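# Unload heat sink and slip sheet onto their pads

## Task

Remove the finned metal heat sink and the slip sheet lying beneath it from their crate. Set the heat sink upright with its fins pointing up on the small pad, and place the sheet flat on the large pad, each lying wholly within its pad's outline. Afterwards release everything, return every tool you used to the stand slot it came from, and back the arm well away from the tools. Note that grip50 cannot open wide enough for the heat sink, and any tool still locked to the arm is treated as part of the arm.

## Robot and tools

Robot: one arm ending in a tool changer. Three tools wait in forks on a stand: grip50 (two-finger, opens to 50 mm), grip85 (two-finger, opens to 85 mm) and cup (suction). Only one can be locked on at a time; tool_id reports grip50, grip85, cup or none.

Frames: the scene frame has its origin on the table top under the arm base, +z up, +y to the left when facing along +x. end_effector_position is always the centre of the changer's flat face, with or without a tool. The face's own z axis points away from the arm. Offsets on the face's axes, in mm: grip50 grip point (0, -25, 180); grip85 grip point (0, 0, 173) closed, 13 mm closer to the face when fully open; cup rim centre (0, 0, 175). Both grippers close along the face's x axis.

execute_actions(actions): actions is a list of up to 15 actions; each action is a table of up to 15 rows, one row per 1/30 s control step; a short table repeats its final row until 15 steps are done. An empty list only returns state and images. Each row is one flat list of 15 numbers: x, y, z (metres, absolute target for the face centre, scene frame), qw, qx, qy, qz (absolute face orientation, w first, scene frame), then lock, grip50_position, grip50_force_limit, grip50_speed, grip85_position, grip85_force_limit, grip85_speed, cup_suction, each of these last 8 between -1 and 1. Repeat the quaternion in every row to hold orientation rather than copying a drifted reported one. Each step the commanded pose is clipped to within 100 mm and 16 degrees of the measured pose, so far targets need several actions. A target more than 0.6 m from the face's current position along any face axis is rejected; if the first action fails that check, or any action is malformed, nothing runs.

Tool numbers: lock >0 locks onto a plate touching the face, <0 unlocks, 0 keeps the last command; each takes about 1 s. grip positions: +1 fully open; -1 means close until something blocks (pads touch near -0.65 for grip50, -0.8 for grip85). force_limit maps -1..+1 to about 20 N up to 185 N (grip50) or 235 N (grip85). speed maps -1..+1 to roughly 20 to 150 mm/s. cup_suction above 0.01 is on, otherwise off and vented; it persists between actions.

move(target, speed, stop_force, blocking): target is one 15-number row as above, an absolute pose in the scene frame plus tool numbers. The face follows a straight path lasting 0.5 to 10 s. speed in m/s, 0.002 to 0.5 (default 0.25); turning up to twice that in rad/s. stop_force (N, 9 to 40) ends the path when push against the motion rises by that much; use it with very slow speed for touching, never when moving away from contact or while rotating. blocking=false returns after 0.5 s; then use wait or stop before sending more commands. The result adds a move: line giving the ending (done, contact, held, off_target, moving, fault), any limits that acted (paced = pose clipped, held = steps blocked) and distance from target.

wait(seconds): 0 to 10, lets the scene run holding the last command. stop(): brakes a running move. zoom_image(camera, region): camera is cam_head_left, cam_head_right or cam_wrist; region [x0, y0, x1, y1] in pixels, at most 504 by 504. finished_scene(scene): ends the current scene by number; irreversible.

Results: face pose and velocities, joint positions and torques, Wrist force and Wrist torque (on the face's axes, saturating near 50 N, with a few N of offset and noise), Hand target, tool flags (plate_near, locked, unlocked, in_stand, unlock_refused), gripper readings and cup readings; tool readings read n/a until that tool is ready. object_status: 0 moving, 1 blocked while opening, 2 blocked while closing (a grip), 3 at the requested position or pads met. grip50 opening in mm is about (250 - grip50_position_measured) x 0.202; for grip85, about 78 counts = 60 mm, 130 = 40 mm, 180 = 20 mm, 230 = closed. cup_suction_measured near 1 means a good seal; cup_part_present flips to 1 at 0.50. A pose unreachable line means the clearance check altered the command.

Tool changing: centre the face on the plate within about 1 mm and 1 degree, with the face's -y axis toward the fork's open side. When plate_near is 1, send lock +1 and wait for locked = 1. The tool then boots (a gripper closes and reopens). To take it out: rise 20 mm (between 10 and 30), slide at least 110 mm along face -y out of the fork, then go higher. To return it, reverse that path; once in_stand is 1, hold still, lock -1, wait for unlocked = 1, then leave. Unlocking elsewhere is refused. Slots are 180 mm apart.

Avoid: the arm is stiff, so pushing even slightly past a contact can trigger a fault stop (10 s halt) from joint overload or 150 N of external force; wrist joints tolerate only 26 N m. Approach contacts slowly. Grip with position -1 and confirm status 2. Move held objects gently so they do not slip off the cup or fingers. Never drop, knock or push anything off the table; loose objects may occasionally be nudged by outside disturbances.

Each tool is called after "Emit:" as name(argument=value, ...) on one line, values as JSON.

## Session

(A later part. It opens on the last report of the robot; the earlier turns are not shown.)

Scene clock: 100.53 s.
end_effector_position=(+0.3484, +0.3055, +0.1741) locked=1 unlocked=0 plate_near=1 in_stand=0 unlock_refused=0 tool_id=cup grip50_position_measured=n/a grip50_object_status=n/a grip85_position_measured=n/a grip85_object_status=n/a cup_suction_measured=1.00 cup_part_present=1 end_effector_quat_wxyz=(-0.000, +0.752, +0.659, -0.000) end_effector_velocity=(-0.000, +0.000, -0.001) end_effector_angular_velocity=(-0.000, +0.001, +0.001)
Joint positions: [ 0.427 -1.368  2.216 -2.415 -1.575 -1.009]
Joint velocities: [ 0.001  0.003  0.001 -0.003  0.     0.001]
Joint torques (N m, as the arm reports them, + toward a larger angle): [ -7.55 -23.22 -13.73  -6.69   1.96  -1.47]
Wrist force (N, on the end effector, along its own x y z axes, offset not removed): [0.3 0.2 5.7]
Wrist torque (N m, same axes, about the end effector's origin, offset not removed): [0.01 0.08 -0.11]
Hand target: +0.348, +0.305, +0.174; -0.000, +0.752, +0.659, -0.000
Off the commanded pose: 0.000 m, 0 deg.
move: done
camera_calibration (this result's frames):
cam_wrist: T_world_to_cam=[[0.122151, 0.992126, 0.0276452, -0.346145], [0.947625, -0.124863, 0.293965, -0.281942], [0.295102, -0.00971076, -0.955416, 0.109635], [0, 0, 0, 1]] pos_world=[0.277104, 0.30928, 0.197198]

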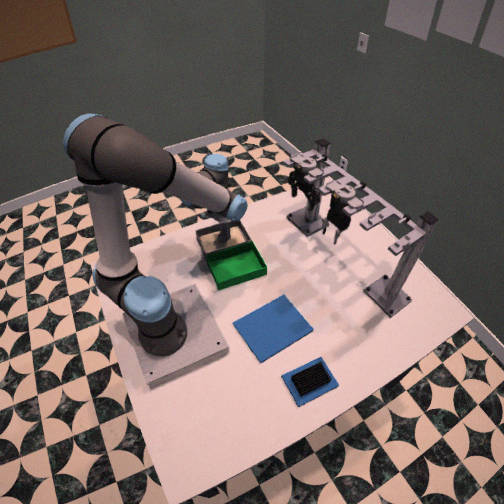

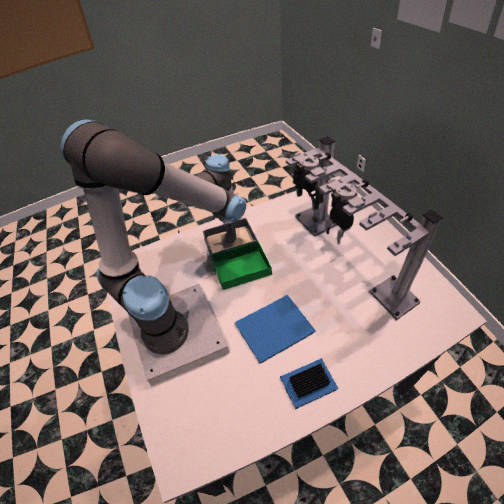

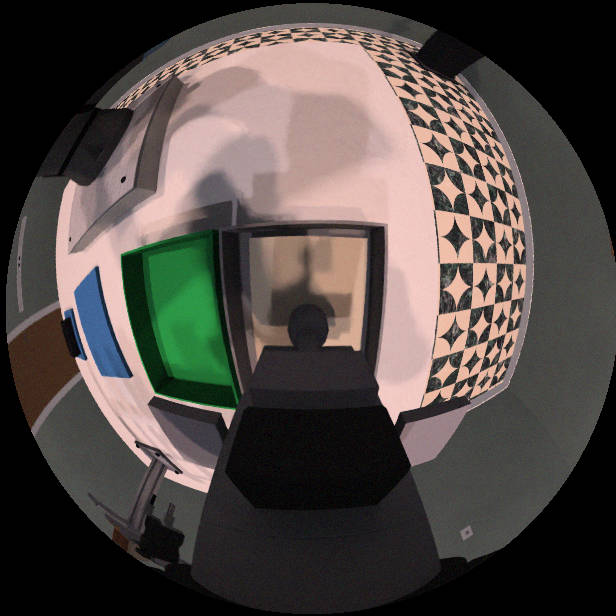

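Emit:
move(target=[0.3484,0.3030,0.245, 0,0.7518,0.6593,0, 0, 1,0,0, 1,-0.5,0, 1], speed=0.06)

Emit:
move(target=[0.330,-0.115,0.24, 0,0.6814,0.7319,0, 0, 1,0,0, 1,-0.5,0, 1], speed=0.2)

Emit:
zoom_image(camera="cam_wrist", region=[200, 200, 420, 400])

Scene clock: 105.60 s.
end_effector_position=(+0.3485, +0.3030, +0.2450) locked=1 unlocked=0 plate_near=1 in_stand=0 unlock_refused=0 tool_id=cup grip50_position_measured=n/a grip50_object_status=n/a grip85_position_measured=n/a grip85_object_status=n/a cup_suction_measured=1.00 cup_part_present=1 end_effector_quat_wxyz=(-0.000, +0.752, +0.659, +0.000) end_effector_velocity=(-0.001, +0.000, +0.001) end_effector_angular_velocity=(-0.000, +0.001, +0.001)
Joint positions: [ 0.422 -1.508  2.137 -2.198 -1.575 -1.014]
Joint velocities: [ 0.001 -0.001 -0.001  0.004  0.     0.   ]
Joint torques (N m, as the arm reports them, + toward a larger angle): [ -7.2  -42.91 -35.06  -1.52   0.85  -1.38]
Wrist force (N, on the end effector, along its own x y z axes, offset not removed): [0.8 0.3 0.7]
Wrist torque (N m, same axes, about the end effector's origin, offset not removed): [0.01 -0.08 -0.04]
Hand target: +0.348, +0.303, +0.245; -0.000, +0.752, +0.659, +0.000
Off the commanded pose: 0.000 m, 0 deg.
move: done
camera_calibration (this result's frames):
cam_wrist: T_world_to_cam=[[0.122151, 0.992126, 0.0276667, -0.345681], [0.94762, -0.124869, 0.293979, -0.30316], [0.295119, -0.00969223, -0.955411, 0.177283], [0, 0, 0, 1]] pos_world=[0.277186, 0.306822, 0.268064]

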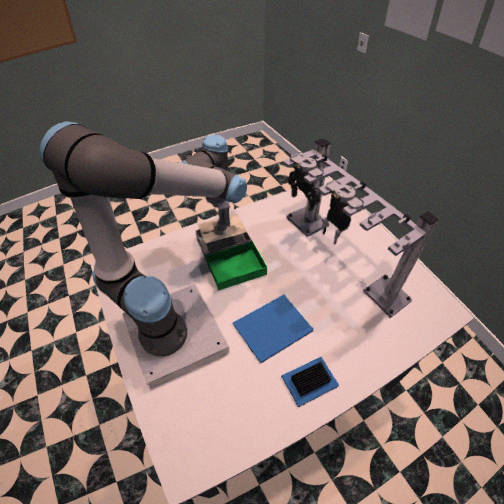

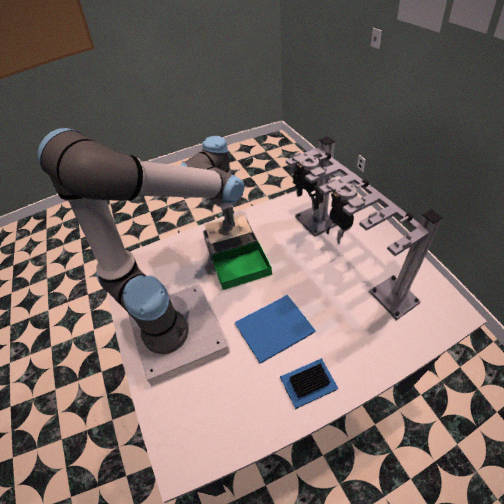

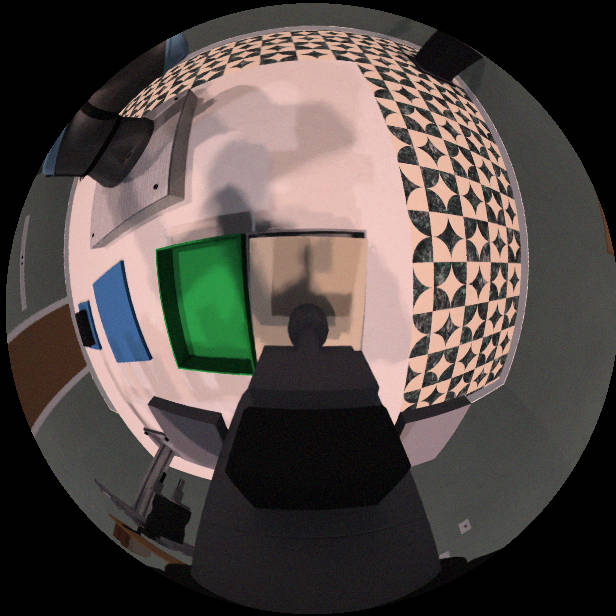

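Scene clock: 108.20 s.
end_effector_position=(+0.3301, -0.1152, +0.2402) locked=1 unlocked=0 plate_near=1 in_stand=0 unlock_refused=0 tool_id=cup grip50_position_measured=n/a grip50_object_status=n/a grip85_position_measured=n/a grip85_object_status=n/a cup_suction_measured=1.00 cup_part_present=1 end_effector_quat_wxyz=(-0.000, +0.681, +0.732, +0.001) end_effector_velocity=(+0.000, -0.001, -0.000) end_effector_angular_velocity=(+0.001, +0.000, +0.001)
Joint positions: [-0.727 -1.807  2.412 -2.178 -1.574 -2.365]
Joint velocities: [-0.004  0.002 -0.001  0.     0.001 -0.004]
Joint torques (N m, as the arm reports them, + toward a larger angle): [ -7.46  -4.63 -34.92  -6.41   1.85  -1.28]
Wrist force (N, on the end effector, along its own x y z axes, offset not removed): [2.7 3.4 1.6]
Wrist torque (N m, same axes, about the end effector's origin, offset not removed): [0.37 -0.24 -0.05]
Hand target: +0.330, -0.115, +0.240; -0.000, +0.681, +0.732, +0.001
Off the commanded pose: 0.000 m, 0 deg.
move: done
camera_calibration (this result's frames):
cam_wrist: T_world_to_cam=[[-0.0796922, 0.996405, 0.0287434, 0.138464], [0.953297, 0.0677536, 0.294338, -0.316391], [0.291333, 0.0508574, -0.955269, 0.182285], [0, 0, 0, 1]] pos_world=[0.259543, -0.1258, 0.263278]

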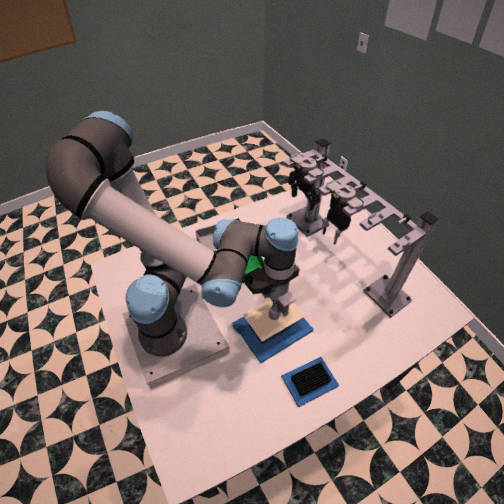

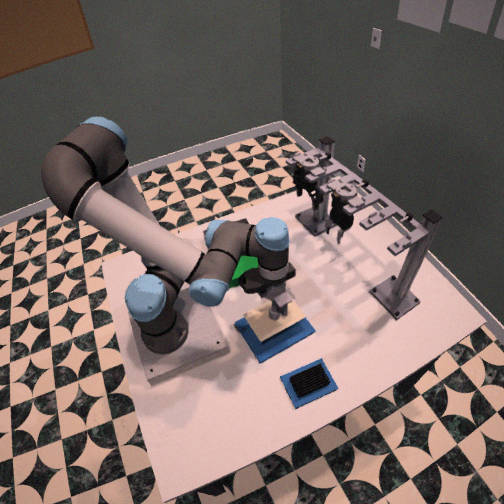

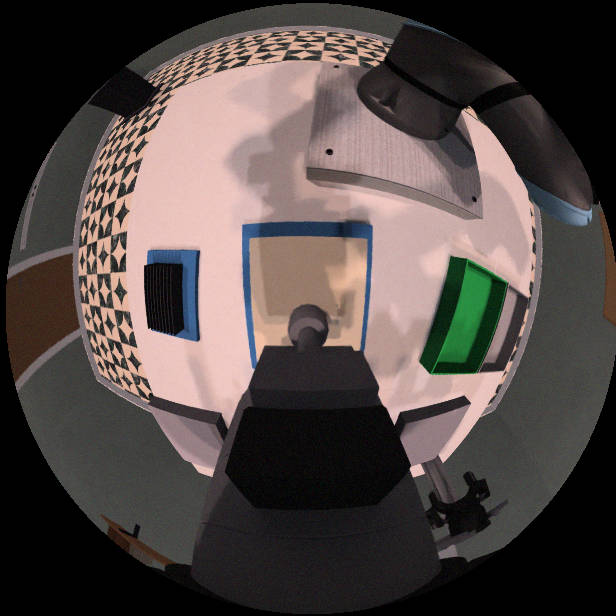

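Region (200, 200, 420, 400) of cam_wrist's 616x616 image, scaled by 2.291, with more detail than that image has; it fills the top 458 rows of this view, and the rest is white.

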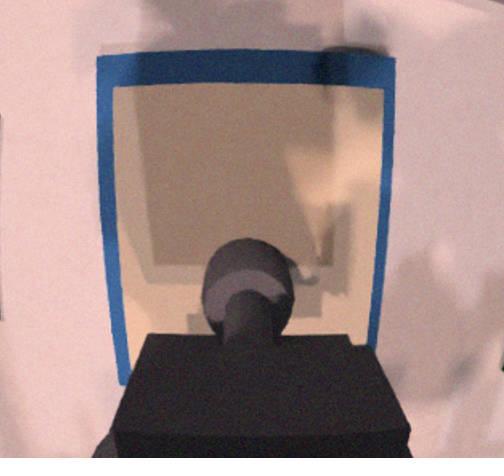

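Emit:
move(target=[0.330,-0.1162,0.181, 0,0.6814,0.7319,0, 0, 1,0,0, 1,-0.5,0, 1], speed=0.07)

Emit:
move(target=[0.330,-0.1162,0.160, 0,0.6814,0.7319,0, 0, 1,0,0, 1,-0.5,0, 1], speed=0.004, stop_force=9)

Scene clock: 110.53 s.
end_effector_position=(+0.3299, -0.1162, +0.1811) locked=1 unlocked=0 plate_near=1 in_stand=0 unlock_refused=0 tool_id=cup grip50_position_measured=n/a grip50_object_status=n/a grip85_position_measured=n/a grip85_object_status=n/a cup_suction_measured=1.00 cup_part_present=1 end_effector_quat_wxyz=(-0.000, +0.681, +0.732, +0.000) end_effector_velocity=(+0.000, -0.000, -0.002) end_effector_angular_velocity=(-0.001, -0.001, -0.001)
Joint positions: [-0.73  -1.66   2.502 -2.415 -1.575 -2.368]
Joint velocities: [ 0.     0.006  0.002 -0.009  0.     0.001]
Joint torques (N m, as the arm reports them, + toward a larger angle): [  2.9   -7.84 -13.89  -6.47  -1.76   0.14]
Wrist force (N, on the end effector, along its own x y z axes, offset not removed): [-1.2 0.2 1.5]
Wrist torque (N m, same axes, about the end effector's origin, offset not removed): [0.10 0.18 0.07]
Hand target: +0.330, -0.116, +0.181; -0.000, +0.681, +0.732, +0.000
Off the commanded pose: 0.000 m, 0 deg.
move: done
camera_calibration (this result's frames):
cam_wrist: T_world_to_cam=[[-0.0797193, 0.996433, 0.0276945, 0.141377], [0.953392, 0.0681059, 0.293949, -0.298641], [0.291014, 0.0498371, -0.95542, 0.125938], [0, 0, 0, 1]] pos_world=[0.259343, -0.12681, 0.204194]

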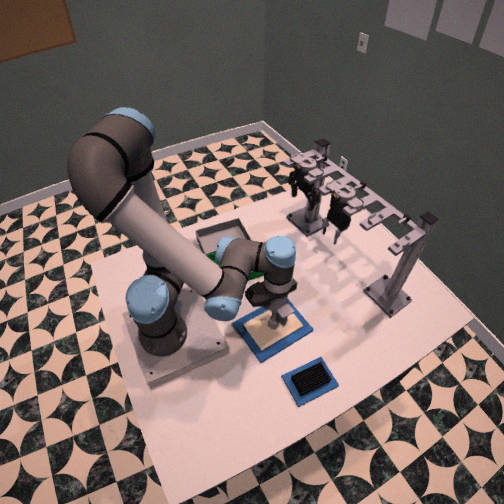

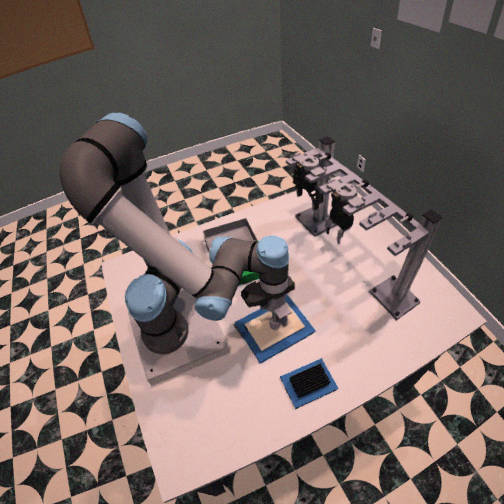

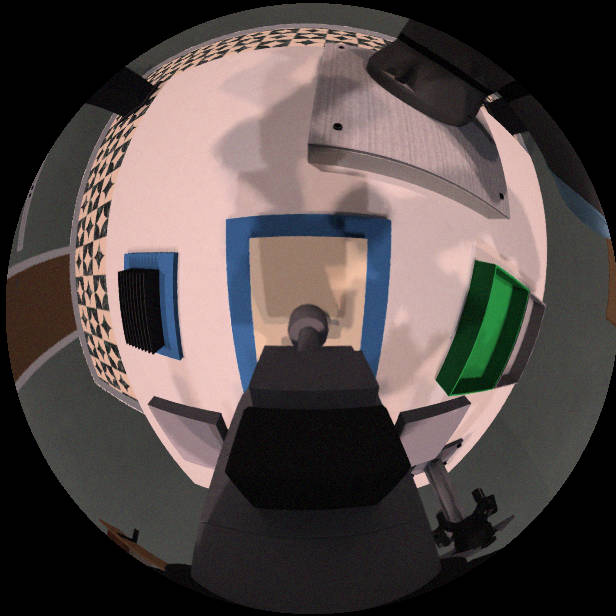

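Scene clock: 112.57 s.
end_effector_position=(+0.3299, -0.1161, +0.1743) locked=1 unlocked=0 plate_near=1 in_stand=0 unlock_refused=0 tool_id=cup grip50_position_measured=n/a grip50_object_status=n/a grip85_position_measured=n/a grip85_object_status=n/a cup_suction_measured=1.00 cup_part_present=1 end_effector_quat_wxyz=(-0.000, +0.681, +0.732, +0.000) end_effector_velocity=(-0.000, +0.000, +0.001) end_effector_angular_velocity=(+0.001, +0.001, +0.002)
Joint positions: [-0.73  -1.64   2.511 -2.444 -1.575 -2.368]
Joint velocities: [ 0.001 -0.005 -0.002  0.008 -0.    -0.001]
Joint torques (N m, as the arm reports them, + toward a larger angle): [ -6.78 -25.63 -27.46  -0.13  -1.32  -1.22]
Wrist force (N, on the end effector, along its own x y z axes, offset not removed): [0.8 0.0 -19.6]
Wrist torque (N m, same axes, about the end effector's origin, offset not removed): [0.73 0.34 0.03]
Hand target: +0.330, -0.116, +0.175; -0.000, +0.681, +0.732, +0.000
Off the commanded pose: 0.014 m, 0 deg.
move: contact
camera_calibration (this result's frames):
cam_wrist: T_world_to_cam=[[-0.0797465, 0.996427, 0.0278098, 0.141476], [0.953426, 0.0681041, 0.293838, -0.296609], [0.290895, 0.0499472, -0.955451, 0.119546], [0, 0, 0, 1]] pos_world=[0.259301, -0.126741, 0.19744]

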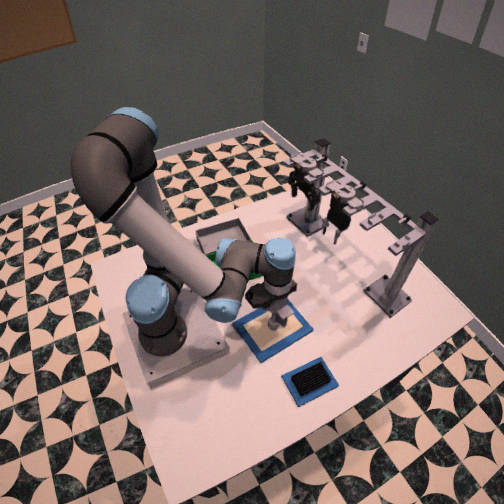

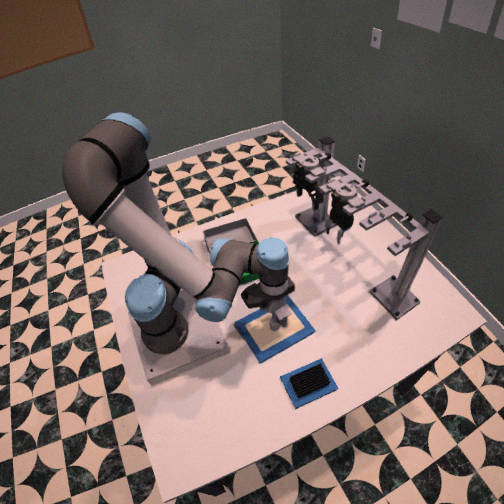

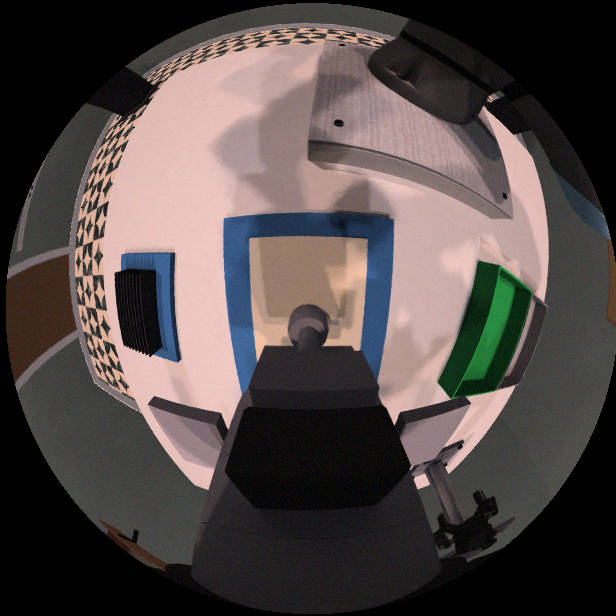

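Emit:
execute_actions(actions=[[[0.330,-0.1162,0.1750, 0,0.6814,0.7319,0, 0, 1,0,0, 1,-0.5,0, 0]]])

Scene clock: 113.83 s.
end_effector_position=(+0.3300, -0.1162, +0.1750) locked=1 unlocked=0 plate_near=1 in_stand=0 unlock_refused=0 tool_id=cup grip50_position_measured=n/a grip50_object_status=n/a grip85_position_measured=n/a grip85_object_status=n/a cup_suction_measured=0.01 cup_part_present=0 end_effector_quat_wxyz=(-0.000, +0.681, +0.732, +0.000) end_effector_velocity=(-0.000, +0.000, +0.000) end_effector_angular_velocity=(+0.000, +0.000, +0.001)
Joint positions: [-0.73  -1.642  2.509 -2.441 -1.575 -2.368]
Joint velocities: [ 0.    -0.     0.     0.001  0.    -0.   ]
Joint torques (N m, as the arm reports them, + toward a larger angle): [  3.38 -27.88 -26.41  -0.39  -1.68   1.25]
Wrist force (N, on the end effector, along its own x y z axes, offset not removed): [-1.8 -0.2 -12.6]
Wrist torque (N m, same axes, about the end effector's origin, offset not removed): [0.13 0.07 0.04]
Hand target: +0.330, -0.116, +0.175; +0.000, +0.681, +0.732, +0.000
Off the commanded pose: 0.000 m, 0 deg.
camera_calibration (this result's frames):
cam_wrist: T_world_to_cam=[[-0.079668, 0.996438, 0.0276567, 0.141569], [0.953385, 0.0680663, 0.29398, -0.296923], [0.29105, 0.0497883, -0.955411, 0.120093], [0, 0, 0, 1]] pos_world=[0.259407, -0.126833, 0.198113]

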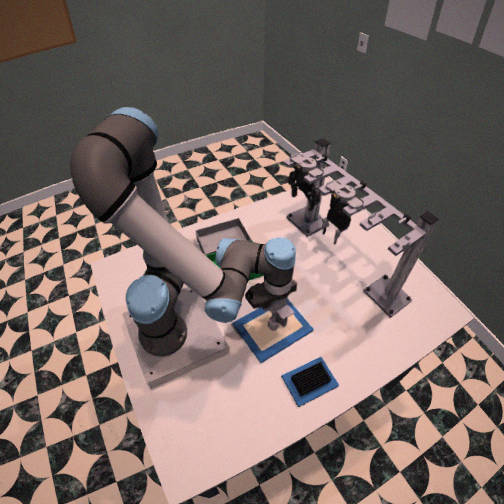

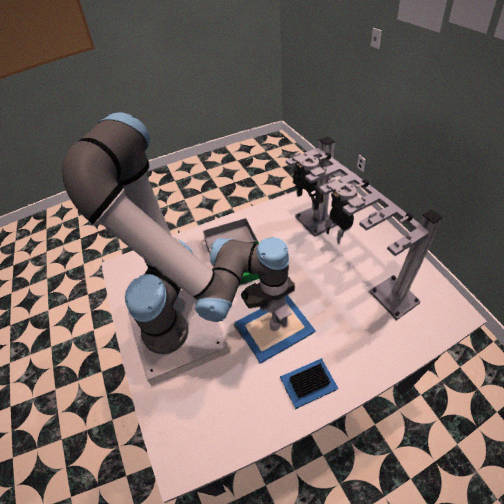

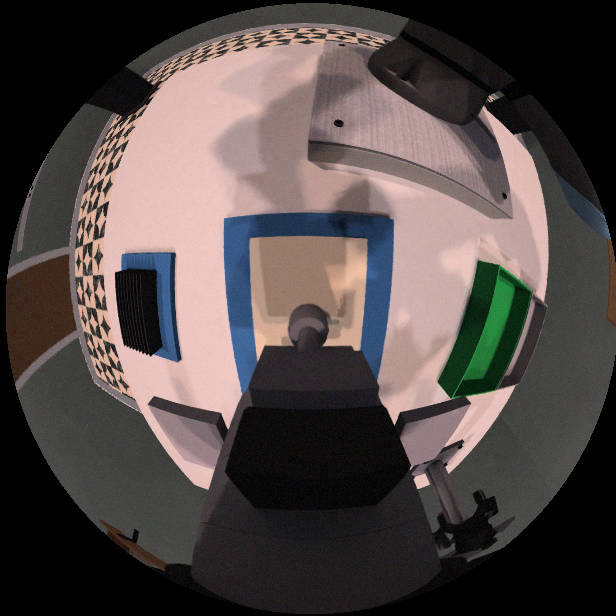

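Emit:
move(target=[0.330,-0.1162,0.205, 0,0.6814,0.7319,0, 0, 1,0,0, 1,-0.5,0, 0], speed=0.05)

Emit:
move(target=[0.5336,-0.1819,0.380, 0,0.6756,0.7373,0, 0, 1,0,0, 1,-0.5,0, 0], speed=0.25)

Emit:
move(target=[0.6531,-0.1714,0.380, 0,0.6756,0.7373,0, 0, 1,0,0, 1,-0.5,0, 0], speed=0.1, stop_force=20)

Emit:
move(target=[0.6531,-0.1714,0.3606, 0,0.6756,0.7373,0, 0, 1,0,0, 1,-0.5,0, 0], speed=0.02, stop_force=15)

Scene clock: 116.50 s.
end_effector_position=(+0.3300, -0.1162, +0.2049) locked=1 unlocked=0 plate_near=1 in_stand=0 unlock_refused=0 tool_id=cup grip50_position_measured=n/a grip50_object_status=n/a grip85_position_measured=n/a grip85_object_status=n/a cup_suction_measured=0.01 cup_part_present=0 end_effector_quat_wxyz=(+0.000, +0.681, +0.732, -0.000) end_effector_velocity=(+0.000, +0.000, +0.001) end_effector_angular_velocity=(+0.001, +0.001, +0.001)
Joint positions: [-0.729 -1.726  2.468 -2.316 -1.575 -2.368]
Joint velocities: [ 0.001 -0.002 -0.002  0.005 -0.    -0.   ]
Joint torques (N m, as the arm reports them, + toward a larger angle): [ -3.7  -30.46 -33.46  -1.43  -0.85  -0.07]
Wrist force (N, on the end effector, along its own x y z axes, offset not removed): [2.1 1.2 -0.4]
Wrist torque (N m, same axes, about the end effector's origin, offset not removed): [0.22 -0.12 0.03]
Hand target: +0.330, -0.116, +0.205; +0.000, +0.681, +0.732, -0.000
Off the commanded pose: 0.000 m, 0 deg.
move: done
camera_calibration (this result's frames):
cam_wrist: T_world_to_cam=[[-0.0797361, 0.996433, 0.0276137, 0.140733], [0.953383, 0.0681445, 0.293968, -0.305753], [0.291038, 0.0497663, -0.955416, 0.148694], [0, 0, 0, 1]] pos_world=[0.259446, -0.126796, 0.22806]

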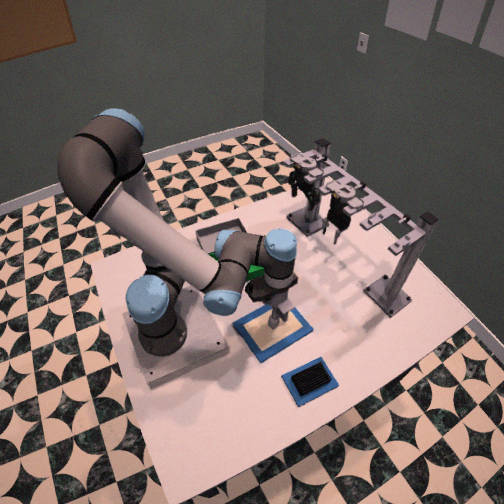

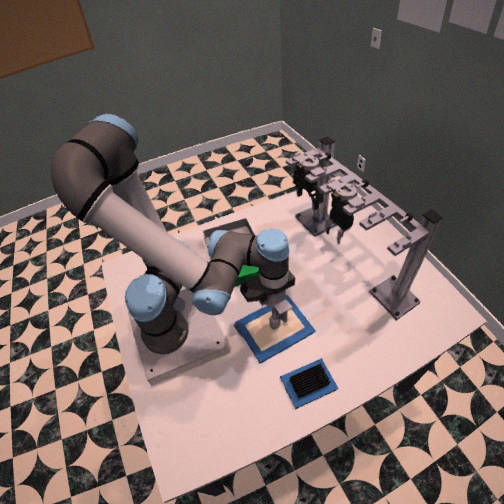

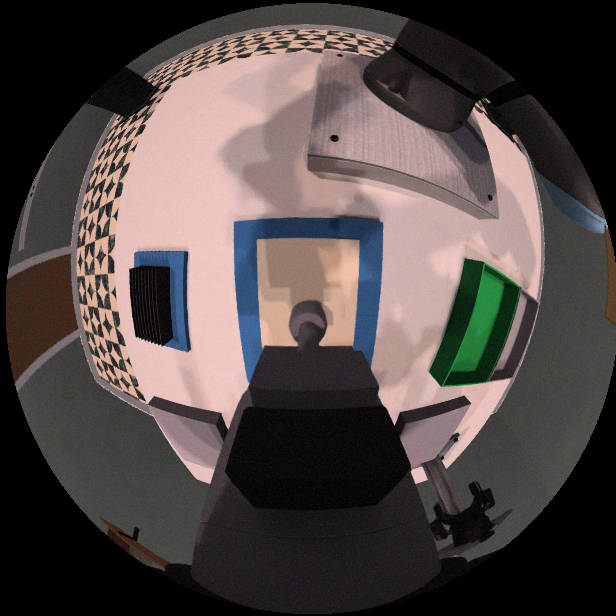

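Scene clock: 118.17 s.
end_effector_position=(+0.5337, -0.1818, +0.3797) locked=1 unlocked=0 plate_near=1 in_stand=0 unlock_refused=0 tool_id=cup grip50_position_measured=n/a grip50_object_status=n/a grip85_position_measured=n/a grip85_object_status=n/a cup_suction_measured=0.01 cup_part_present=0 end_effector_quat_wxyz=(+0.000, +0.676, +0.737, -0.000) end_effector_velocity=(+0.001, -0.001, +0.000) end_effector_angular_velocity=(+0.001, +0.003, +0.000)
Joint positions: [-0.567 -1.415  1.647 -1.805 -1.575 -2.221]
Joint velocities: [-0.001  0.003 -0.005  0.004 -0.    -0.002]
Joint torques (N m, as the arm reports them, + toward a larger angle): [  5.71 -31.17 -39.4   -1.51  -1.64   1.19]
Wrist force (N, on the end effector, along its own x y z axes, offset not removed): [-0.4 1.3 2.5]
Wrist torque (N m, same axes, about the end effector's origin, offset not removed): [0.18 0.08 0.00]
Hand target: +0.534, -0.182, +0.380; -0.000, +0.676, +0.737, -0.000
Off the commanded pose: 0.000 m, 0 deg.
move: done
camera_calibration (this result's frames):
cam_wrist: T_world_to_cam=[[-0.0955108, 0.995048, 0.0275096, 0.225779], [0.952203, 0.0832731, 0.293897, -0.543411], [0.290151, 0.0542651, -0.955441, 0.260907], [0, 0, 0, 1]] pos_world=[0.463299, -0.193567, 0.402777]

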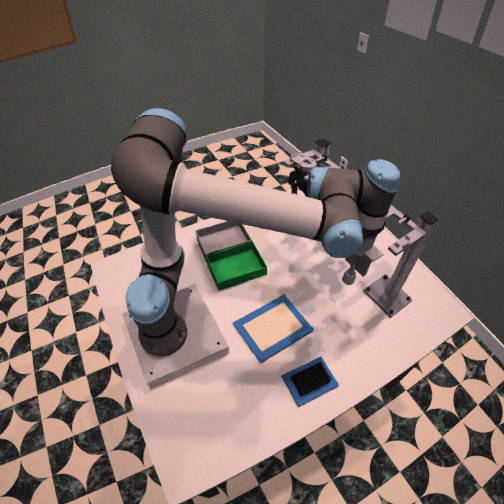

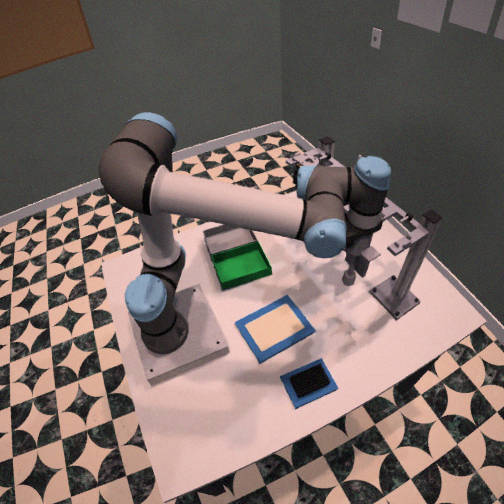

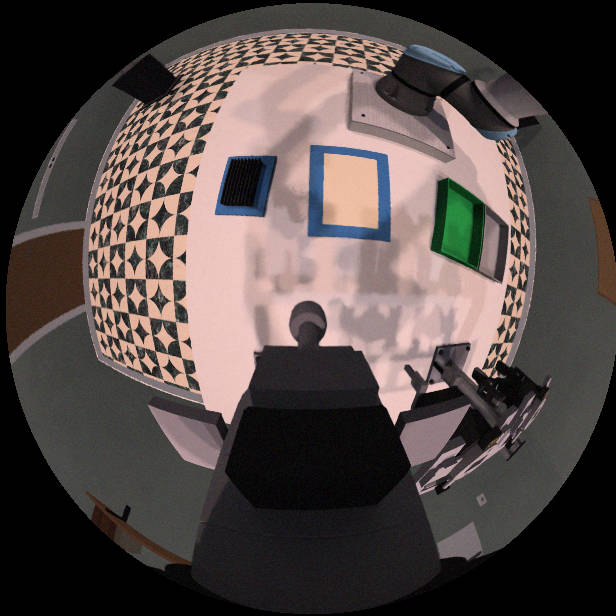

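Scene clock: 119.80 s.
end_effector_position=(+0.6530, -0.1713, +0.3798) locked=1 unlocked=0 plate_near=1 in_stand=0 unlock_refused=0 tool_id=cup grip50_position_measured=n/a grip50_object_status=n/a grip85_position_measured=n/a grip85_object_status=n/a cup_suction_measured=0.01 cup_part_present=0 end_effector_quat_wxyz=(+0.000, +0.676, +0.737, -0.000) end_effector_velocity=(+0.001, -0.000, -0.000) end_effector_angular_velocity=(-0.000, +0.000, +0.000)
Joint positions: [-0.456 -1.149  1.298 -1.721 -1.575 -2.11 ]
Joint velocities: [ 0.001  0.004 -0.005  0.001 -0.     0.   ]
Joint torques (N m, as the arm reports them, + toward a larger angle): [  5.01 -45.81 -38.07  -1.77  -1.73   1.3 ]
Wrist force (N, on the end effector, along its own x y z axes, offset not removed): [-2.2 -1.0 0.6]
Wrist torque (N m, same axes, about the end effector's origin, offset not removed): [0.00 0.28 0.03]
Hand target: +0.653, -0.171, +0.380; +0.000, +0.676, +0.737, -0.000
Off the commanded pose: 0.000 m, 0 deg.
move: done
camera_calibration (this result's frames):
cam_wrist: T_world_to_cam=[[-0.0955082, 0.995048, 0.0275426, 0.226668], [0.952191, 0.0832586, 0.293939, -0.657941], [0.29019, 0.0542994, -0.955427, 0.225857], [0, 0, 0, 1]] pos_world=[0.582593, -0.18303, 0.402942]

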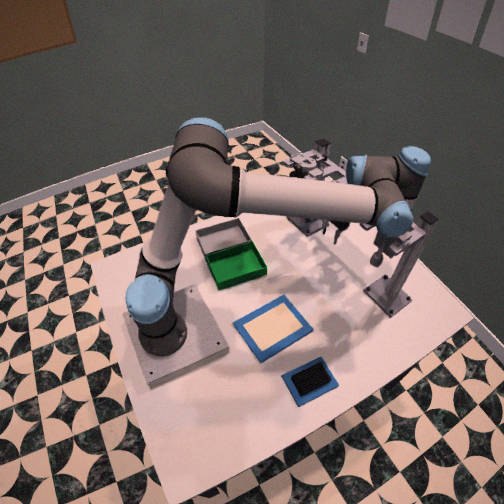

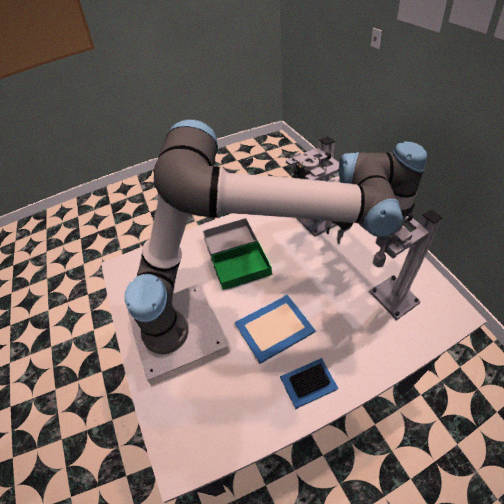

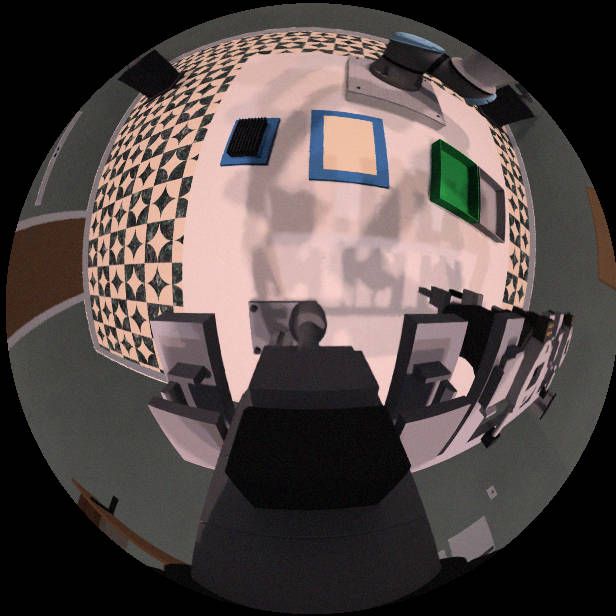

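Scene clock: 121.07 s.
end_effector_position=(+0.6531, -0.1714, +0.3607) locked=1 unlocked=0 plate_near=1 in_stand=1 unlock_refused=0 tool_id=cup grip50_position_measured=n/a grip50_object_status=n/a grip85_position_measured=n/a grip85_object_status=n/a cup_suction_measured=0.01 cup_part_present=0 end_effector_quat_wxyz=(-0.000, +0.676, +0.737, -0.000) end_effector_velocity=(+0.000, -0.001, -0.001) end_effector_angular_velocity=(-0.001, -0.001, -0.001)
Joint positions: [-0.456 -1.141  1.335 -1.767 -1.575 -2.11 ]
Joint velocities: [-0.001  0.001  0.002 -0.004 -0.     0.   ]
Joint torques (N m, as the arm reports them, + toward a larger angle): [ -7.56 -45.19 -21.77  -6.67   1.94  -1.43]
Wrist force (N, on the end effector, along its own x y z axes, offset not removed): [-2.4 2.6 1.2]
Wrist torque (N m, same axes, about the end effector's origin, offset not removed): [0.25 0.10 0.01]
Hand target: +0.653, -0.171, +0.361; -0.000, +0.676, +0.737, -0.000
Off the commanded pose: 0.000 m, 0 deg.
move: done
camera_calibration (this result's frames):
cam_wrist: T_world_to_cam=[[-0.0955138, 0.995044, 0.0276546, 0.227253], [0.952184, 0.0832296, 0.29397, -0.652394], [0.290211, 0.0544104, -0.955415, 0.207538], [0, 0, 0, 1]] pos_world=[0.582675, -0.18312, 0.383785]

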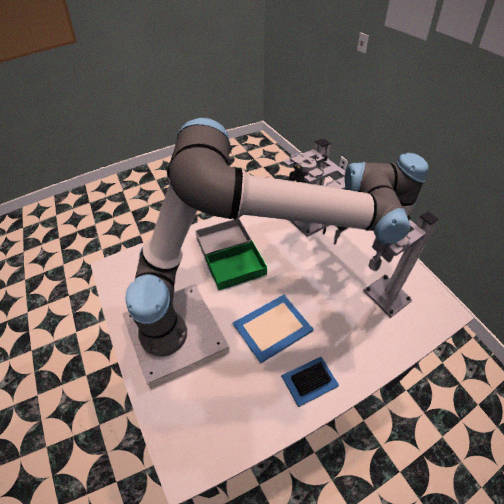

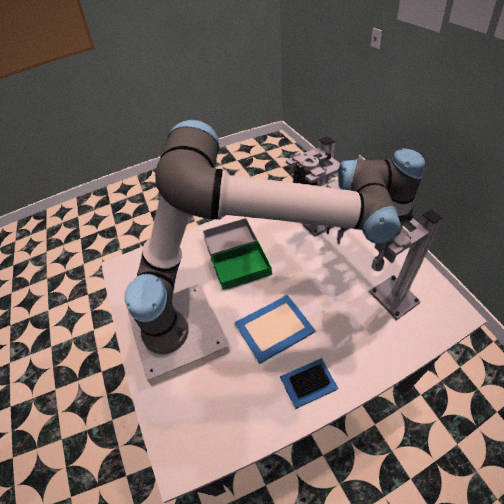

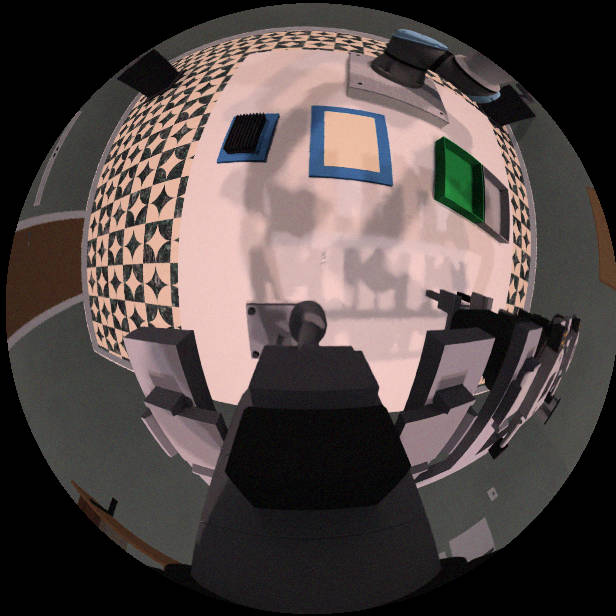

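Emit:
execute_actions(actions=[[[0.6531,-0.1714,0.3604, 0,0.6756,0.7373,0, -1, 1,0,0, 1,-0.5,0, 0]],[[0.6531,-0.1714,0.3604, 0,0.6756,0.7373,0, -1, 1,0,0, 1,-0.5,0, 0]]])

Scene clock: 123.73 s.
end_effector_position=(+0.6531, -0.1714, +0.3604) locked=0 unlocked=1 plate_near=1 in_stand=1 unlock_refused=0 tool_id=none grip50_position_measured=n/a grip50_object_status=n/a grip85_position_measured=n/a grip85_object_status=n/a cup_suction_measured=n/a cup_part_present=n/a end_effector_quat_wxyz=(-0.000, +0.676, +0.737, +0.000) end_effector_velocity=(-0.000, -0.001, -0.000) end_effector_angular_velocity=(-0.000, +0.000, -0.002)
Joint positions: [-0.456 -1.141  1.336 -1.767 -1.575 -2.11 ]
Joint velocities: [-0.001 -0.     0.     0.    -0.001  0.001]
Joint torques (N m, as the arm reports them, + toward a larger angle): [ -6.97 -39.24 -18.17  -5.75   1.5   -1.46]
Wrist force (N, on the end effector, along its own x y z axes, offset not removed): [-1.6 -0.6 0.2]
Wrist torque (N m, same axes, about the end effector's origin, offset not removed): [-0.02 0.08 0.04]
Hand target: +0.653, -0.171, +0.360; -0.000, +0.676, +0.737, +0.000
Off the commanded pose: 0.000 m, 0 deg.
camera_calibration (this result's frames):
cam_wrist: T_world_to_cam=[[-0.0955128, 0.995044, 0.0276547, 0.22727], [0.952182, 0.0832281, 0.293978, -0.652333], [0.29022, 0.054411, -0.955412, 0.20727], [0, 0, 0, 1]] pos_world=[0.582693, -0.183129, 0.383515]

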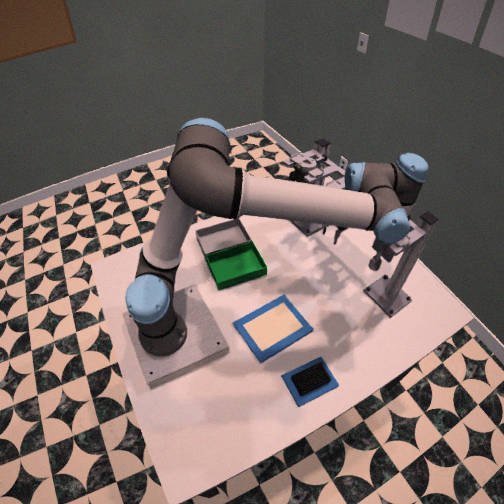

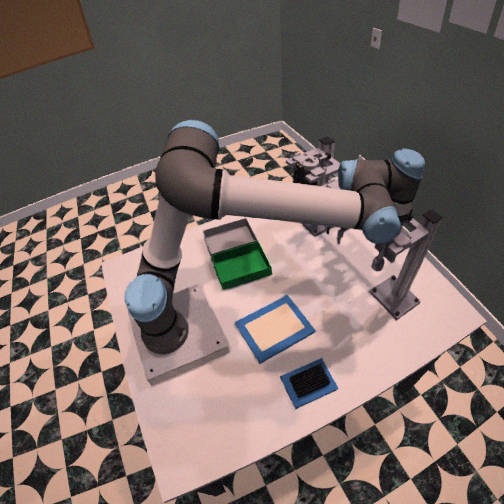

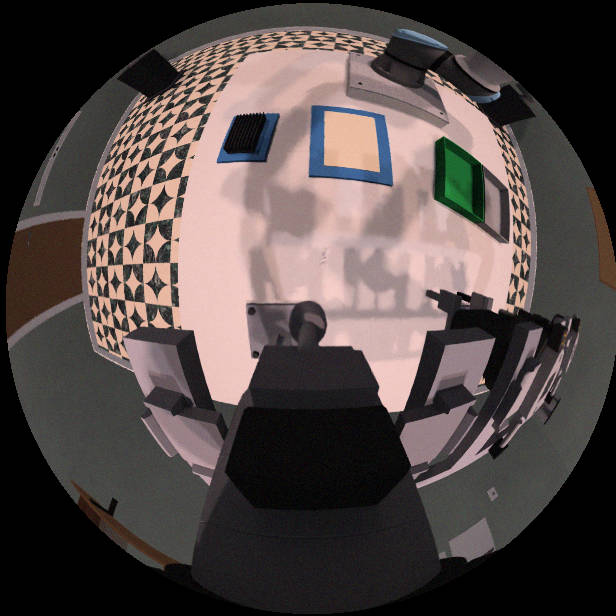

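Emit:
move(target=[0.6531,-0.1714,0.390, 0,0.6756,0.7373,0, 0, 1,0,0, 1,-0.5,0, 0], speed=0.06)

Emit:
move(target=[0.40,-0.08,0.45, 0,0.6756,0.7373,0, 0, 1,0,0, 1,-0.5,0, 0], speed=0.25)

Scene clock: 125.67 s.
end_effector_position=(+0.6531, -0.1714, +0.3899) locked=0 unlocked=1 plate_near=0 in_stand=0 unlock_refused=0 tool_id=none grip50_position_measured=n/a grip50_object_status=n/a grip85_position_measured=n/a grip85_object_status=n/a cup_suction_measured=n/a cup_part_present=n/a end_effector_quat_wxyz=(+0.000, +0.676, +0.737, +0.000) end_effector_velocity=(+0.000, +0.000, +0.001) end_effector_angular_velocity=(+0.000, +0.001, +0.001)
Joint positions: [-0.456 -1.152  1.276 -1.696 -1.575 -2.11 ]
Joint velocities: [ 0.001  0.    -0.002  0.003  0.    -0.001]
Joint torques (N m, as the arm reports them, + toward a larger angle): [  5.03 -63.63 -35.71  -0.66   1.73   1.26]
Wrist force (N, on the end effector, along its own x y z axes, offset not removed): [-2.1 3.7 3.2]
Wrist torque (N m, same axes, about the end effector's origin, offset not removed): [0.27 0.19 0.08]
Hand target: +0.653, -0.171, +0.390; +0.000, +0.676, +0.737, +0.000
Off the commanded pose: 0.000 m, 0 deg.
move: done
camera_calibration (this result's frames):
cam_wrist: T_world_to_cam=[[-0.0954965, 0.995046, 0.0276498, 0.226471], [0.95218, 0.0832135, 0.293987, -0.661031], [0.290229, 0.0544022, -0.95541, 0.235459], [0, 0, 0, 1]] pos_world=[0.58271, -0.183152, 0.413032]

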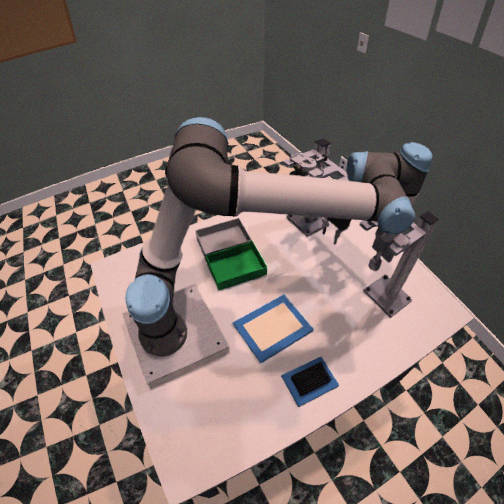

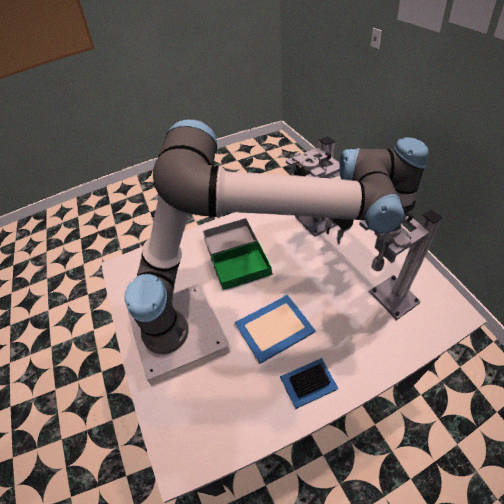

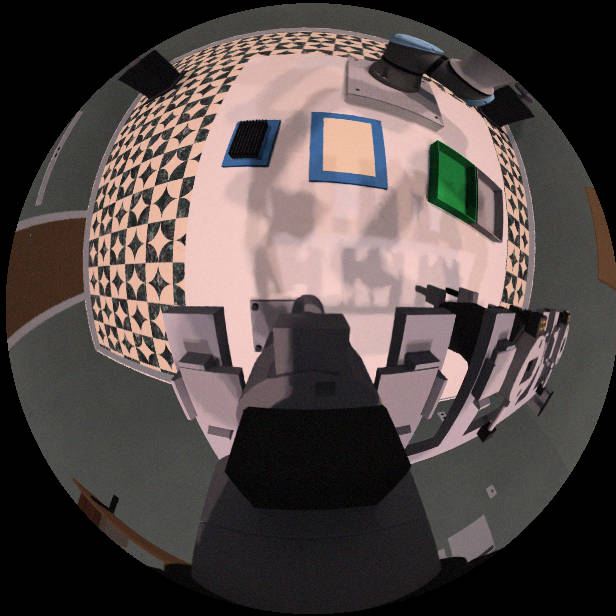

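Scene clock: 127.33 s.
end_effector_position=(+0.4001, -0.0802, +0.4504) locked=0 unlocked=1 plate_near=0 in_stand=0 unlock_refused=0 tool_id=none grip50_position_measured=n/a grip50_object_status=n/a grip85_position_measured=n/a grip85_object_status=n/a cup_suction_measured=n/a cup_part_present=n/a end_effector_quat_wxyz=(-0.000, +0.676, +0.737, +0.000) end_effector_velocity=(-0.001, +0.001, +0.000) end_effector_angular_velocity=(-0.000, +0.000, +0.001)
Joint positions: [-0.528 -1.824  1.853 -1.602 -1.575 -2.182]
Joint velocities: [-0.    -0.004  0.002  0.002 -0.    -0.002]
Joint torques (N m, as the arm reports them, + toward a larger angle): [ -6.62 -29.61 -18.03  -0.67   1.93  -1.32]
Wrist force (N, on the end effector, along its own x y z axes, offset not removed): [1.8 1.6 0.8]
Wrist torque (N m, same axes, about the end effector's origin, offset not removed): [0.18 -0.02 -0.04]
Hand target: +0.400, -0.080, +0.450; -0.000, +0.676, +0.737, +0.000
Off the commanded pose: 0.000 m, 0 deg.
move: done
camera_calibration (this result's frames):
cam_wrist: T_world_to_cam=[[-0.0955089, 0.995043, 0.0277206, 0.109826], [0.952176, 0.0832039, 0.294002, -0.445491], [0.290238, 0.0544747, -0.955403, 0.361697], [0, 0, 0, 1]] pos_world=[0.329697, -0.0919181, 0.473497]

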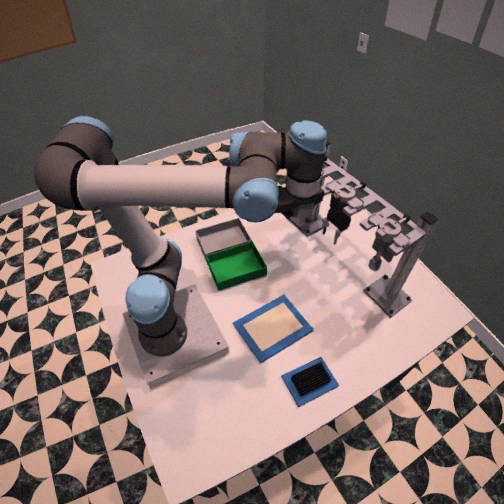

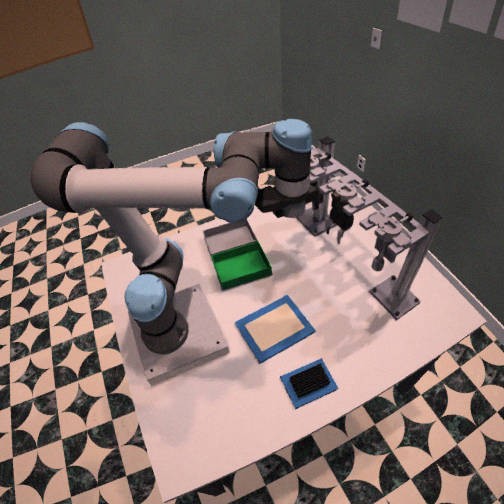

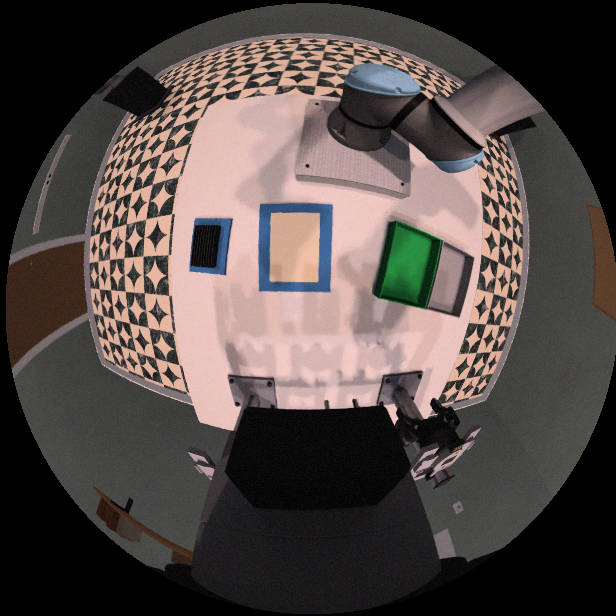

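Both objects sit inside their pads, the tools are back in their slots, and the arm is clear.

Emit:
finished_scene(scene=2)

The scene is finished: the task was done.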